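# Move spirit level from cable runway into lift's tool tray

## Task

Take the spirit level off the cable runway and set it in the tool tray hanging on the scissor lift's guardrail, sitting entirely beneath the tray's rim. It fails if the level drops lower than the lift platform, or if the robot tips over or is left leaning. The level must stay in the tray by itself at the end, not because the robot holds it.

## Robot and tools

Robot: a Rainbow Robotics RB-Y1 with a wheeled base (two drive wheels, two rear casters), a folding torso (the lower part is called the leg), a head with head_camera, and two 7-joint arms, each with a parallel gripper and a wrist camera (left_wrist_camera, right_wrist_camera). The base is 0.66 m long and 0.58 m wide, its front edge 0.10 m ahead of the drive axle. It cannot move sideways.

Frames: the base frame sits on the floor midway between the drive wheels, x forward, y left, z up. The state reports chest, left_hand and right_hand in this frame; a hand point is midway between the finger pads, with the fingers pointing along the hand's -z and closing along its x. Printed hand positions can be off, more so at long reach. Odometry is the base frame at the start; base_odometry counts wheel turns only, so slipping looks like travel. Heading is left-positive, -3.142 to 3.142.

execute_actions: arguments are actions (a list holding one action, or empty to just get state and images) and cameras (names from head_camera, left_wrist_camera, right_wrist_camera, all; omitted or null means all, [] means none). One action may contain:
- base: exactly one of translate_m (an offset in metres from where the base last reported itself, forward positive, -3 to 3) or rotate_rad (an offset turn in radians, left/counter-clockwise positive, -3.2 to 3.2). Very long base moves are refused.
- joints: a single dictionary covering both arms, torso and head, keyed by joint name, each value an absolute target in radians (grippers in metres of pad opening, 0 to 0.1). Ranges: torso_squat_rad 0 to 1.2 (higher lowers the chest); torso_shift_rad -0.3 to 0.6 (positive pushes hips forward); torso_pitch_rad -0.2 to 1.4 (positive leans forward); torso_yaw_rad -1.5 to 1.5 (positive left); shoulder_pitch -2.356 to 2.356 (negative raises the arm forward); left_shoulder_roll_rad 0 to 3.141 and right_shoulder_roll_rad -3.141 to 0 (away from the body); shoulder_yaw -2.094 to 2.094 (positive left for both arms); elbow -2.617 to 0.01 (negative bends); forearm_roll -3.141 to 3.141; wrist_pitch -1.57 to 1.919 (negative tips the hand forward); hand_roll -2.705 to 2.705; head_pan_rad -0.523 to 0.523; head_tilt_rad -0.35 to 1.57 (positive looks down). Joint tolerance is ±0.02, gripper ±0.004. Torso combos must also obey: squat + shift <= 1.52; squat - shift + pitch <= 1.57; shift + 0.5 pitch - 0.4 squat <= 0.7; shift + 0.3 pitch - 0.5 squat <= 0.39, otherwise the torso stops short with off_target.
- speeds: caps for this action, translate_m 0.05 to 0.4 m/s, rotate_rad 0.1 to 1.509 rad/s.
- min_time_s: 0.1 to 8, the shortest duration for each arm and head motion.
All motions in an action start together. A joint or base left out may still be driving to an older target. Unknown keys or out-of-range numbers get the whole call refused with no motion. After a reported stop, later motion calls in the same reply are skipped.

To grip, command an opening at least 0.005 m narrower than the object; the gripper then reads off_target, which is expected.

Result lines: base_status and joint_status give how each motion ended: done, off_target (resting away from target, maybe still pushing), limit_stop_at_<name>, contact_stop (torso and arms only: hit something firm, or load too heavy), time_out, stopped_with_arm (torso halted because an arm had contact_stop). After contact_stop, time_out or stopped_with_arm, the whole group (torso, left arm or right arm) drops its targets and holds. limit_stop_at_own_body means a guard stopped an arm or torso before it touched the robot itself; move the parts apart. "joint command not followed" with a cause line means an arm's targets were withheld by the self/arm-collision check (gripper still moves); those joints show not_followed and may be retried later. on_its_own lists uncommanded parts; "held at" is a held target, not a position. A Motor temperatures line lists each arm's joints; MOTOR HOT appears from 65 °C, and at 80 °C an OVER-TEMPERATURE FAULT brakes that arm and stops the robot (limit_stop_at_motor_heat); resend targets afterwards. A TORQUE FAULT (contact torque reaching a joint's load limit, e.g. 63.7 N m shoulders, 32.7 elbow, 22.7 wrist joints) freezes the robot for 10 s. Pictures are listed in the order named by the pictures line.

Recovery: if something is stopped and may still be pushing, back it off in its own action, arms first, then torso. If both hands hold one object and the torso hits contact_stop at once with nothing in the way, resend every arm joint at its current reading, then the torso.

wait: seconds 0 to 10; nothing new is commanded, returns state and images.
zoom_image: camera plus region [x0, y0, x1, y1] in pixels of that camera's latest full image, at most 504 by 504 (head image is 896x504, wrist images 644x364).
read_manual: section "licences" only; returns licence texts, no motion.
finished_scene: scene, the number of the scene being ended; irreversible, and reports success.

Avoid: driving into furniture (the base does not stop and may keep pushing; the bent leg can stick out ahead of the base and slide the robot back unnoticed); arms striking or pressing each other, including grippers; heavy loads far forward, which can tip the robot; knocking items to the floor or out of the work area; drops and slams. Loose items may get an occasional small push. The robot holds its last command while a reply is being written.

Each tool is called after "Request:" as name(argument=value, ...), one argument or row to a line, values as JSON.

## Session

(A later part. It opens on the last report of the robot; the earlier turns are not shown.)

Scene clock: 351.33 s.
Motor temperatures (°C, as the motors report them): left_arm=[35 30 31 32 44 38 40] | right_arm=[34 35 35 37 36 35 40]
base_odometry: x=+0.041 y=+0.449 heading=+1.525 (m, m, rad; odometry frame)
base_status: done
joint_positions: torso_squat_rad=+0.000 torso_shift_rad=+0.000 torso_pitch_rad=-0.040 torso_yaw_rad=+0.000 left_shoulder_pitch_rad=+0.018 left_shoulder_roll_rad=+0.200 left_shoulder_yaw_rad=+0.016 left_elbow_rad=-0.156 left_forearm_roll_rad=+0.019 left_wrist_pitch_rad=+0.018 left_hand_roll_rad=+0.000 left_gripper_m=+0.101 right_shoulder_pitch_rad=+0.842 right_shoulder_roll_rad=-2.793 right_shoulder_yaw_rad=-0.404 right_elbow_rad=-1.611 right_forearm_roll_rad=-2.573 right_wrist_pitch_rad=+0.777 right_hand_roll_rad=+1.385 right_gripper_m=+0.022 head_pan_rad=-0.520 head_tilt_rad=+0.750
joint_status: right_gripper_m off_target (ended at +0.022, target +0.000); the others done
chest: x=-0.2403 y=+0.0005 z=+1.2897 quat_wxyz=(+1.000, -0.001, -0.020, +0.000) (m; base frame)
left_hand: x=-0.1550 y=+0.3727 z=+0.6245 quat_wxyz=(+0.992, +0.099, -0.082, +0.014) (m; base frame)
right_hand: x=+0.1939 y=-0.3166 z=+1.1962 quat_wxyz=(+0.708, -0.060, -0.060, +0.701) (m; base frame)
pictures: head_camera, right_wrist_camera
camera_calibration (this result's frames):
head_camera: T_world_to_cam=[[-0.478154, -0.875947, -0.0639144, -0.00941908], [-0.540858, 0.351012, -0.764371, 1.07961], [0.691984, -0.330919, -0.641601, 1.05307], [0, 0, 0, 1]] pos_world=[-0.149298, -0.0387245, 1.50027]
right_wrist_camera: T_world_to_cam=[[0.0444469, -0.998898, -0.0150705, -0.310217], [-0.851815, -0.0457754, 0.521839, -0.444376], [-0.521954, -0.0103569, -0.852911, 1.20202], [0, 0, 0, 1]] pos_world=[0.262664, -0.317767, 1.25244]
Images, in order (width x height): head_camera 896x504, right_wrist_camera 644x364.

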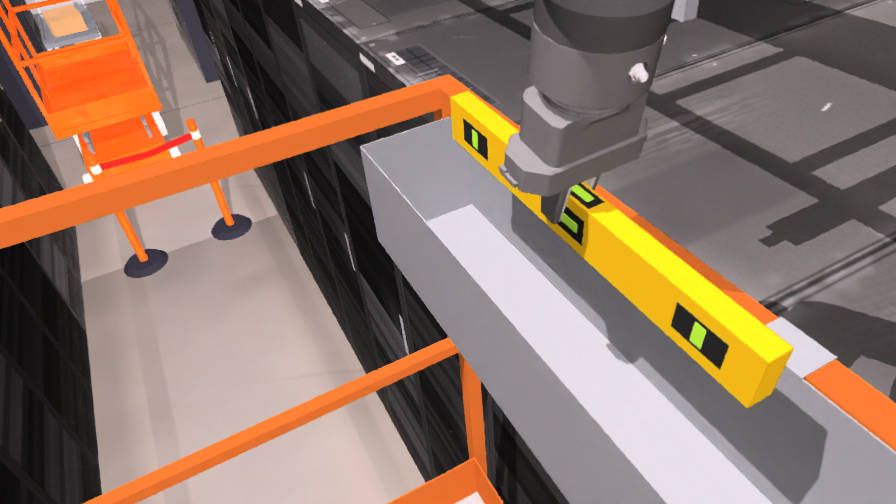

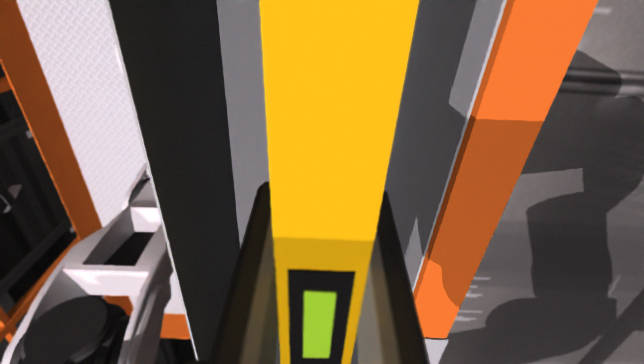

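Request:
zoom_image(
  camera="right_wrist_camera",
  region=[80, 0, 330, 364],
)

Request:
zoom_image(
  camera="right_wrist_camera",
  region=[330, 0, 580, 364],
)

Region (80, 0, 330, 364) of right_wrist_camera's 644x364 image, scaled by 1.385, with more detail than that image has; it fills the left 346 columns of this view, and the rest is white.

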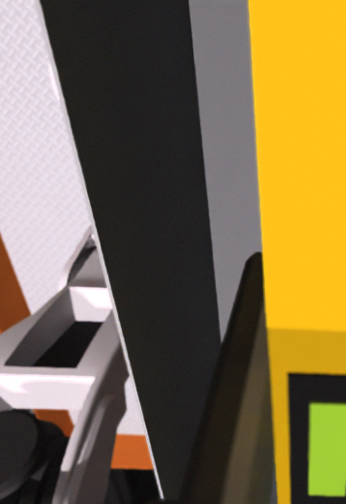

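Region (330, 0, 580, 364) of right_wrist_camera's 644x364 image, scaled by 1.385, with more detail than that image has; it fills the left 346 columns of this view, and the rest is white.

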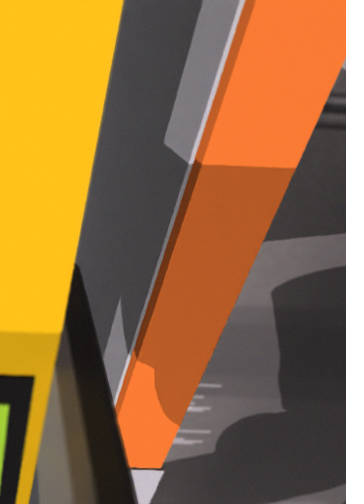

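Request:
execute_actions(
  actions=[
    {"joints": {"torso_pitch_rad": 0.0, "torso_yaw_rad": 0.021, "torso_squat_rad": 0.48, "right_hand_roll_rad": 1.339}, "min_time_s": 1.0},
  ],
  cameras=["right_wrist_camera", "head_camera"],
)

Scene clock: 373.63 s.
Motor temperatures (°C, as the motors report them): left_arm=[35 30 31 32 44 38 40] | right_arm=[35 35 35 37 36 35 40]
base_odometry: x=+0.041 y=+0.449 heading=+1.525 (m, m, rad; odometry frame)
base_status: not commanded
joint_positions: torso_squat_rad=+0.480 torso_shift_rad=+0.000 torso_pitch_rad=+0.000 torso_yaw_rad=+0.021 left_shoulder_pitch_rad=+0.018 left_shoulder_roll_rad=+0.200 left_shoulder_yaw_rad=+0.016 left_elbow_rad=-0.156 left_forearm_roll_rad=+0.019 left_wrist_pitch_rad=+0.018 left_hand_roll_rad=+0.000 left_gripper_m=+0.101 right_shoulder_pitch_rad=+0.842 right_shoulder_roll_rad=-2.793 right_shoulder_yaw_rad=-0.404 right_elbow_rad=-1.611 right_forearm_roll_rad=-2.573 right_wrist_pitch_rad=+0.777 right_hand_roll_rad=+1.339 right_gripper_m=+0.022 head_pan_rad=-0.520 head_tilt_rad=+0.750
joint_status: all done
chest: x=-0.2280 y=+0.0005 z=+1.2108 quat_wxyz=(+1.000, -0.001, +0.000, +0.010) (m; base frame)
left_hand: x=-0.1771 y=+0.3739 z=+0.5427 quat_wxyz=(+0.993, +0.100, -0.061, +0.023) (m; base frame)
right_hand: x=+0.2087 y=-0.3075 z=+1.1002 quat_wxyz=(+0.718, -0.045, -0.047, +0.693) (m; base frame)
pictures: head_camera, right_wrist_camera
camera_calibration (this result's frames):
head_camera: T_world_to_cam=[[-0.461882, -0.885809, -0.0448177, -0.0280086], [-0.578104, 0.33899, -0.742214, 0.990672], [0.672652, -0.316905, -0.668663, 1.02232], [0, 0, 0, 1]] pos_world=[-0.127893, -0.0366578, 1.41763]
right_wrist_camera: T_world_to_cam=[[0.0193093, -0.999554, -0.0227751, -0.289762], [-0.831252, -0.0287074, 0.555154, -0.416945], [-0.55556, 0.00821223, -0.831436, 1.11697], [0, 0, 0, 1]] pos_world=[0.279551, -0.310775, 1.15356]
Images, in order (width x height): head_camera 896x504, right_wrist_camera 644x364.

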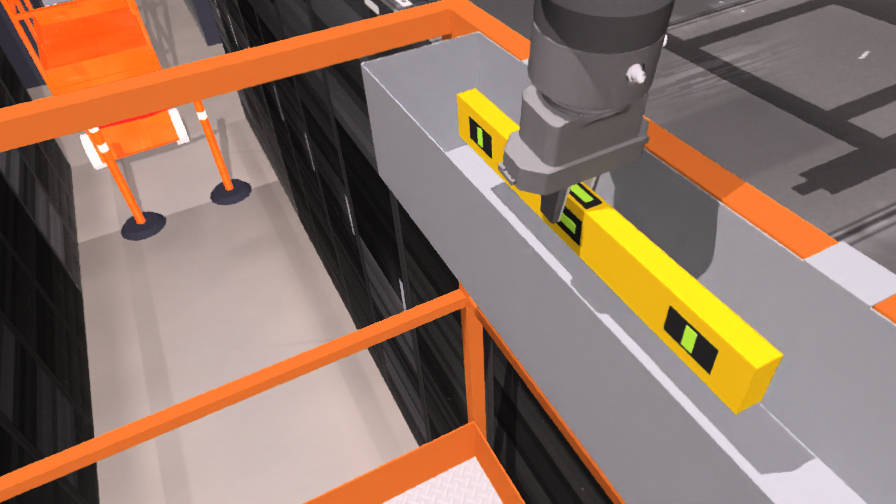

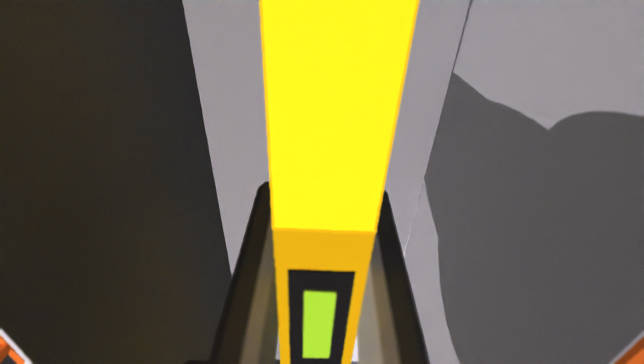

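Request:
zoom_image(
  camera="right_wrist_camera",
  region=[0, 284, 120, 364],
)

Request:
zoom_image(
  camera="right_wrist_camera",
  region=[524, 284, 644, 364],
)

Region (0, 284, 120, 364) of right_wrist_camera's 644x364 image, scaled by 4.200, with more detail than that image has.

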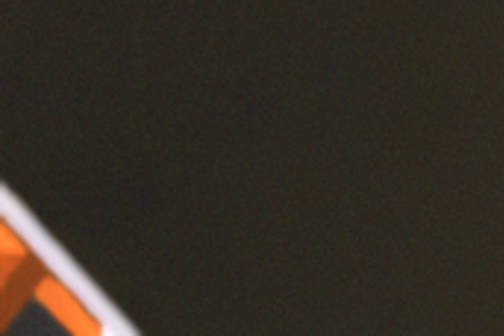

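Region (524, 284, 644, 364) of right_wrist_camera's 644x364 image, scaled by 4.200, with more detail than that image has.

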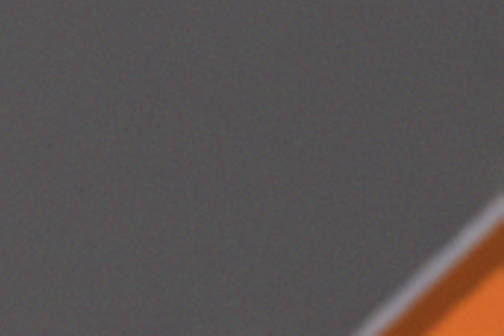

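Request:
execute_actions(
  actions=[
    {"joints": {"torso_squat_rad": 0.70}},
  ],
  cameras=["right_wrist_camera", "head_camera"],
)

Scene clock: 389.30 s.
Motor temperatures (°C, as the motors report them): left_arm=[35 30 31 32 44 38 40] | right_arm=[35 35 35 37 36 35 40]
base_odometry: x=+0.041 y=+0.449 heading=+1.525 (m, m, rad; odometry frame)
base_status: not commanded
joint_positions: torso_squat_rad=+0.700 torso_shift_rad=+0.000 torso_pitch_rad=+0.000 torso_yaw_rad=+0.021 left_shoulder_pitch_rad=+0.018 left_shoulder_roll_rad=+0.200 left_shoulder_yaw_rad=+0.016 left_elbow_rad=-0.156 left_forearm_roll_rad=+0.019 left_wrist_pitch_rad=+0.018 left_hand_roll_rad=+0.000 left_gripper_m=+0.101 right_shoulder_pitch_rad=+0.842 right_shoulder_roll_rad=-2.793 right_shoulder_yaw_rad=-0.404 right_elbow_rad=-1.611 right_forearm_roll_rad=-2.573 right_wrist_pitch_rad=+0.777 right_hand_roll_rad=+1.339 right_gripper_m=+0.022 head_pan_rad=-0.520 head_tilt_rad=+0.750
joint_status: all done
chest: x=-0.2281 y=+0.0005 z=+1.1253 quat_wxyz=(+1.000, -0.001, +0.000, +0.010) (m; base frame)
left_hand: x=-0.1771 y=+0.3738 z=+0.4572 quat_wxyz=(+0.993, +0.100, -0.061, +0.023) (m; base frame)
right_hand: x=+0.2086 y=-0.3075 z=+1.0147 quat_wxyz=(+0.718, -0.045, -0.047, +0.693) (m; base frame)
pictures: head_camera, right_wrist_camera
camera_calibration (this result's frames):
head_camera: T_world_to_cam=[[-0.461878, -0.885809, -0.0448353, -0.0318505], [-0.578083, 0.338992, -0.742229, 0.927223], [0.672673, -0.316901, -0.668644, 0.965139], [0, 0, 0, 1]] pos_world=[-0.127922, -0.0366807, 1.33212]
right_wrist_camera: T_world_to_cam=[[0.0193144, -0.999554, -0.0227783, -0.291726], [-0.831262, -0.0287132, 0.555139, -0.369486], [-0.555545, 0.0082126, -0.831446, 1.04588], [0, 0, 0, 1]] pos_world=[0.279528, -0.310794, 1.06806]
Images, in order (width x height): head_camera 896x504, right_wrist_camera 644x364.

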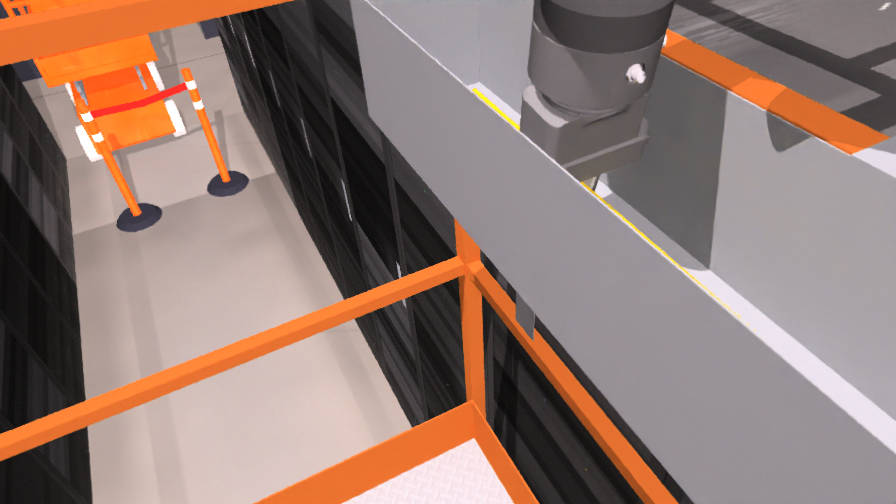

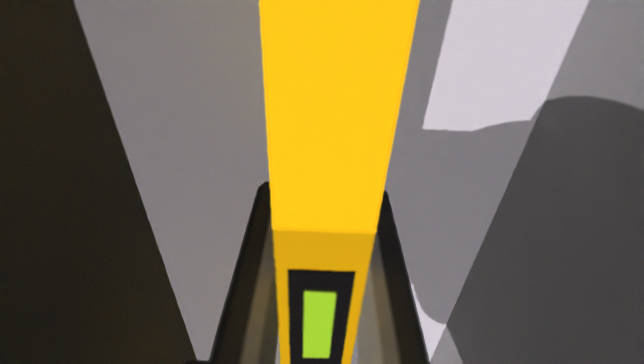

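Request:
execute_actions(
  actions=[
    {"joints": {"torso_squat_rad": 0.713}},
  ],
  cameras=["right_wrist_camera"],
)

Scene clock: 395.00 s.
Motor temperatures (°C, as the motors report them): left_arm=[35 30 31 32 44 38 40] | right_arm=[35 35 35 37 36 35 40]
base_odometry: x=+0.041 y=+0.449 heading=+1.525 (m, m, rad; odometry frame)
base_status: not commanded
joint_positions: torso_squat_rad=+0.713 torso_shift_rad=+0.000 torso_pitch_rad=+0.000 torso_yaw_rad=+0.021 left_shoulder_pitch_rad=+0.018 left_shoulder_roll_rad=+0.200 left_shoulder_yaw_rad=+0.016 left_elbow_rad=-0.156 left_forearm_roll_rad=+0.019 left_wrist_pitch_rad=+0.018 left_hand_roll_rad=+0.000 left_gripper_m=+0.101 right_shoulder_pitch_rad=+0.842 right_shoulder_roll_rad=-2.793 right_shoulder_yaw_rad=-0.404 right_elbow_rad=-1.611 right_forearm_roll_rad=-2.573 right_wrist_pitch_rad=+0.777 right_hand_roll_rad=+1.339 right_gripper_m=+0.022 head_pan_rad=-0.520 head_tilt_rad=+0.750
joint_status: all done
chest: x=-0.2281 y=+0.0005 z=+1.1194 quat_wxyz=(+1.000, -0.001, +0.000, +0.010) (m; base frame)
left_hand: x=-0.1771 y=+0.3738 z=+0.4513 quat_wxyz=(+0.993, +0.100, -0.061, +0.023) (m; base frame)
right_hand: x=+0.2087 y=-0.3075 z=+1.0089 quat_wxyz=(+0.718, -0.045, -0.047, +0.693) (m; base frame)
pictures: right_wrist_camera
camera_calibration (this result's frames):
right_wrist_camera: T_world_to_cam=[[0.0194006, -0.999552, -0.0227748, -0.291829], [-0.831383, -0.0287812, 0.554954, -0.36605], [-0.555361, 0.00816821, -0.831569, 1.04118], [0, 0, 0, 1]] pos_world=[0.279565, -0.310738, 1.06231]
Images, in order (width x height): right_wrist_camera 644x364.

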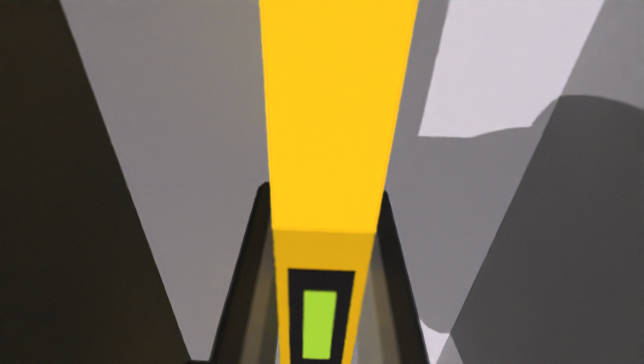

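Slight contact is starting, so I'll release the level.

Request:
execute_actions(
  actions=[
    {"joints": {"right_gripper_m": 0.05}},
  ],
  cameras=["right_wrist_camera"],
)

Request:
execute_actions(
  actions=[
    {"joints": {"torso_squat_rad": 0.2, "head_tilt_rad": 0.85}},
  ],
  cameras=["right_wrist_camera", "head_camera"],
)

Scene clock: 399.07 s.
Motor temperatures (°C, as the motors report them): left_arm=[35 30 31 32 44 38 40] | right_arm=[35 35 35 37 36 35 40]
base_odometry: x=+0.041 y=+0.449 heading=+1.525 (m, m, rad; odometry frame)
base_status: not commanded
joint_positions: torso_squat_rad=+0.713 torso_shift_rad=+0.000 torso_pitch_rad=+0.000 torso_yaw_rad=+0.021 left_shoulder_pitch_rad=+0.018 left_shoulder_roll_rad=+0.200 left_shoulder_yaw_rad=+0.016 left_elbow_rad=-0.156 left_forearm_roll_rad=+0.019 left_wrist_pitch_rad=+0.018 left_hand_roll_rad=+0.000 left_gripper_m=+0.101 right_shoulder_pitch_rad=+0.842 right_shoulder_roll_rad=-2.793 right_shoulder_yaw_rad=-0.404 right_elbow_rad=-1.611 right_forearm_roll_rad=-2.573 right_wrist_pitch_rad=+0.777 right_hand_roll_rad=+1.339 right_gripper_m=+0.050 head_pan_rad=-0.520 head_tilt_rad=+0.750
joint_status: all done
chest: x=-0.2281 y=+0.0005 z=+1.1194 quat_wxyz=(+1.000, -0.001, +0.000, +0.010) (m; base frame)
left_hand: x=-0.1771 y=+0.3738 z=+0.4513 quat_wxyz=(+0.993, +0.100, -0.061, +0.023) (m; base frame)
right_hand: x=+0.2087 y=-0.3075 z=+1.0089 quat_wxyz=(+0.718, -0.045, -0.047, +0.693) (m; base frame)
pictures: right_wrist_camera
camera_calibration (this result's frames):
right_wrist_camera: T_world_to_cam=[[0.0194047, -0.999552, -0.0227874, -0.291812], [-0.831411, -0.0287911, 0.554912, -0.365996], [-0.555319, 0.00817781, -0.831597, 1.04121], [0, 0, 0, 1]] pos_world=[0.279575, -0.310734, 1.06232]
Images, in order (width x height): right_wrist_camera 644x364.

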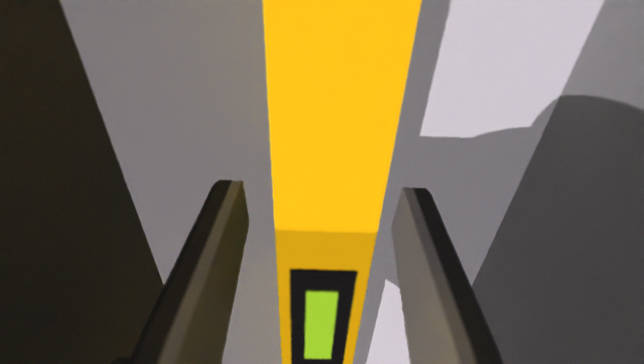

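Scene clock: 401.57 s.
Motor temperatures (°C, as the motors report them): left_arm=[35 30 31 32 44 38 40] | right_arm=[35 35 35 37 36 35 40]
base_odometry: x=+0.041 y=+0.449 heading=+1.525 (m, m, rad; odometry frame)
base_status: not commanded
joint_positions: torso_squat_rad=+0.200 torso_shift_rad=+0.000 torso_pitch_rad=+0.000 torso_yaw_rad=+0.021 left_shoulder_pitch_rad=+0.018 left_shoulder_roll_rad=+0.200 left_shoulder_yaw_rad=+0.016 left_elbow_rad=-0.156 left_forearm_roll_rad=+0.019 left_wrist_pitch_rad=+0.018 left_hand_roll_rad=+0.000 left_gripper_m=+0.101 right_shoulder_pitch_rad=+0.842 right_shoulder_roll_rad=-2.793 right_shoulder_yaw_rad=-0.404 right_elbow_rad=-1.611 right_forearm_roll_rad=-2.573 right_wrist_pitch_rad=+0.777 right_hand_roll_rad=+1.339 right_gripper_m=+0.050 head_pan_rad=-0.520 head_tilt_rad=+0.850
joint_status: all done
chest: x=-0.2280 y=+0.0005 z=+1.2760 quat_wxyz=(+1.000, -0.001, +0.000, +0.010) (m; base frame)
left_hand: x=-0.1771 y=+0.3739 z=+0.6079 quat_wxyz=(+0.993, +0.100, -0.061, +0.023) (m; base frame)
right_hand: x=+0.2088 y=-0.3074 z=+1.1653 quat_wxyz=(+0.718, -0.045, -0.047, +0.693) (m; base frame)
pictures: head_camera, right_wrist_camera
camera_calibration (this result's frames):
head_camera: T_world_to_cam=[[-0.465969, -0.883588, -0.0463264, -0.0236288], [-0.64032, 0.372887, -0.671525, 0.921881], [0.610626, -0.283246, -0.739532, 1.1576], [0, 0, 0, 1]] pos_world=[-0.127571, -0.0367506, 1.47405]
right_wrist_camera: T_world_to_cam=[[0.0193881, -0.999552, -0.0227948, -0.288198], [-0.831285, -0.0287834, 0.555101, -0.452972], [-0.555508, 0.00818663, -0.831471, 1.17125], [0, 0, 0, 1]] pos_world=[0.27968, -0.310696, 1.21874]
Images, in order (width x height): head_camera 896x504, right_wrist_camera 644x364.

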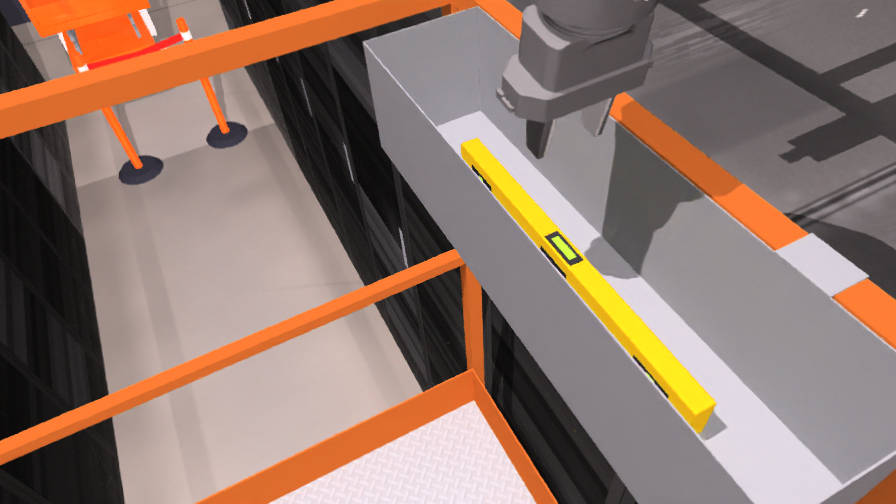

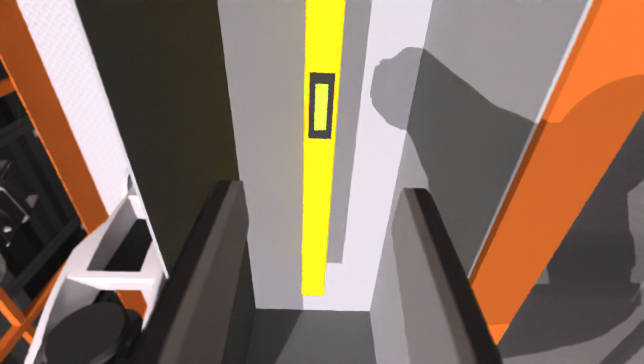

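The level is resting on the tray floor and the hand is clear of it.

Request:
finished_scene(
  scene=1,
)

The scene is finished: the task was done.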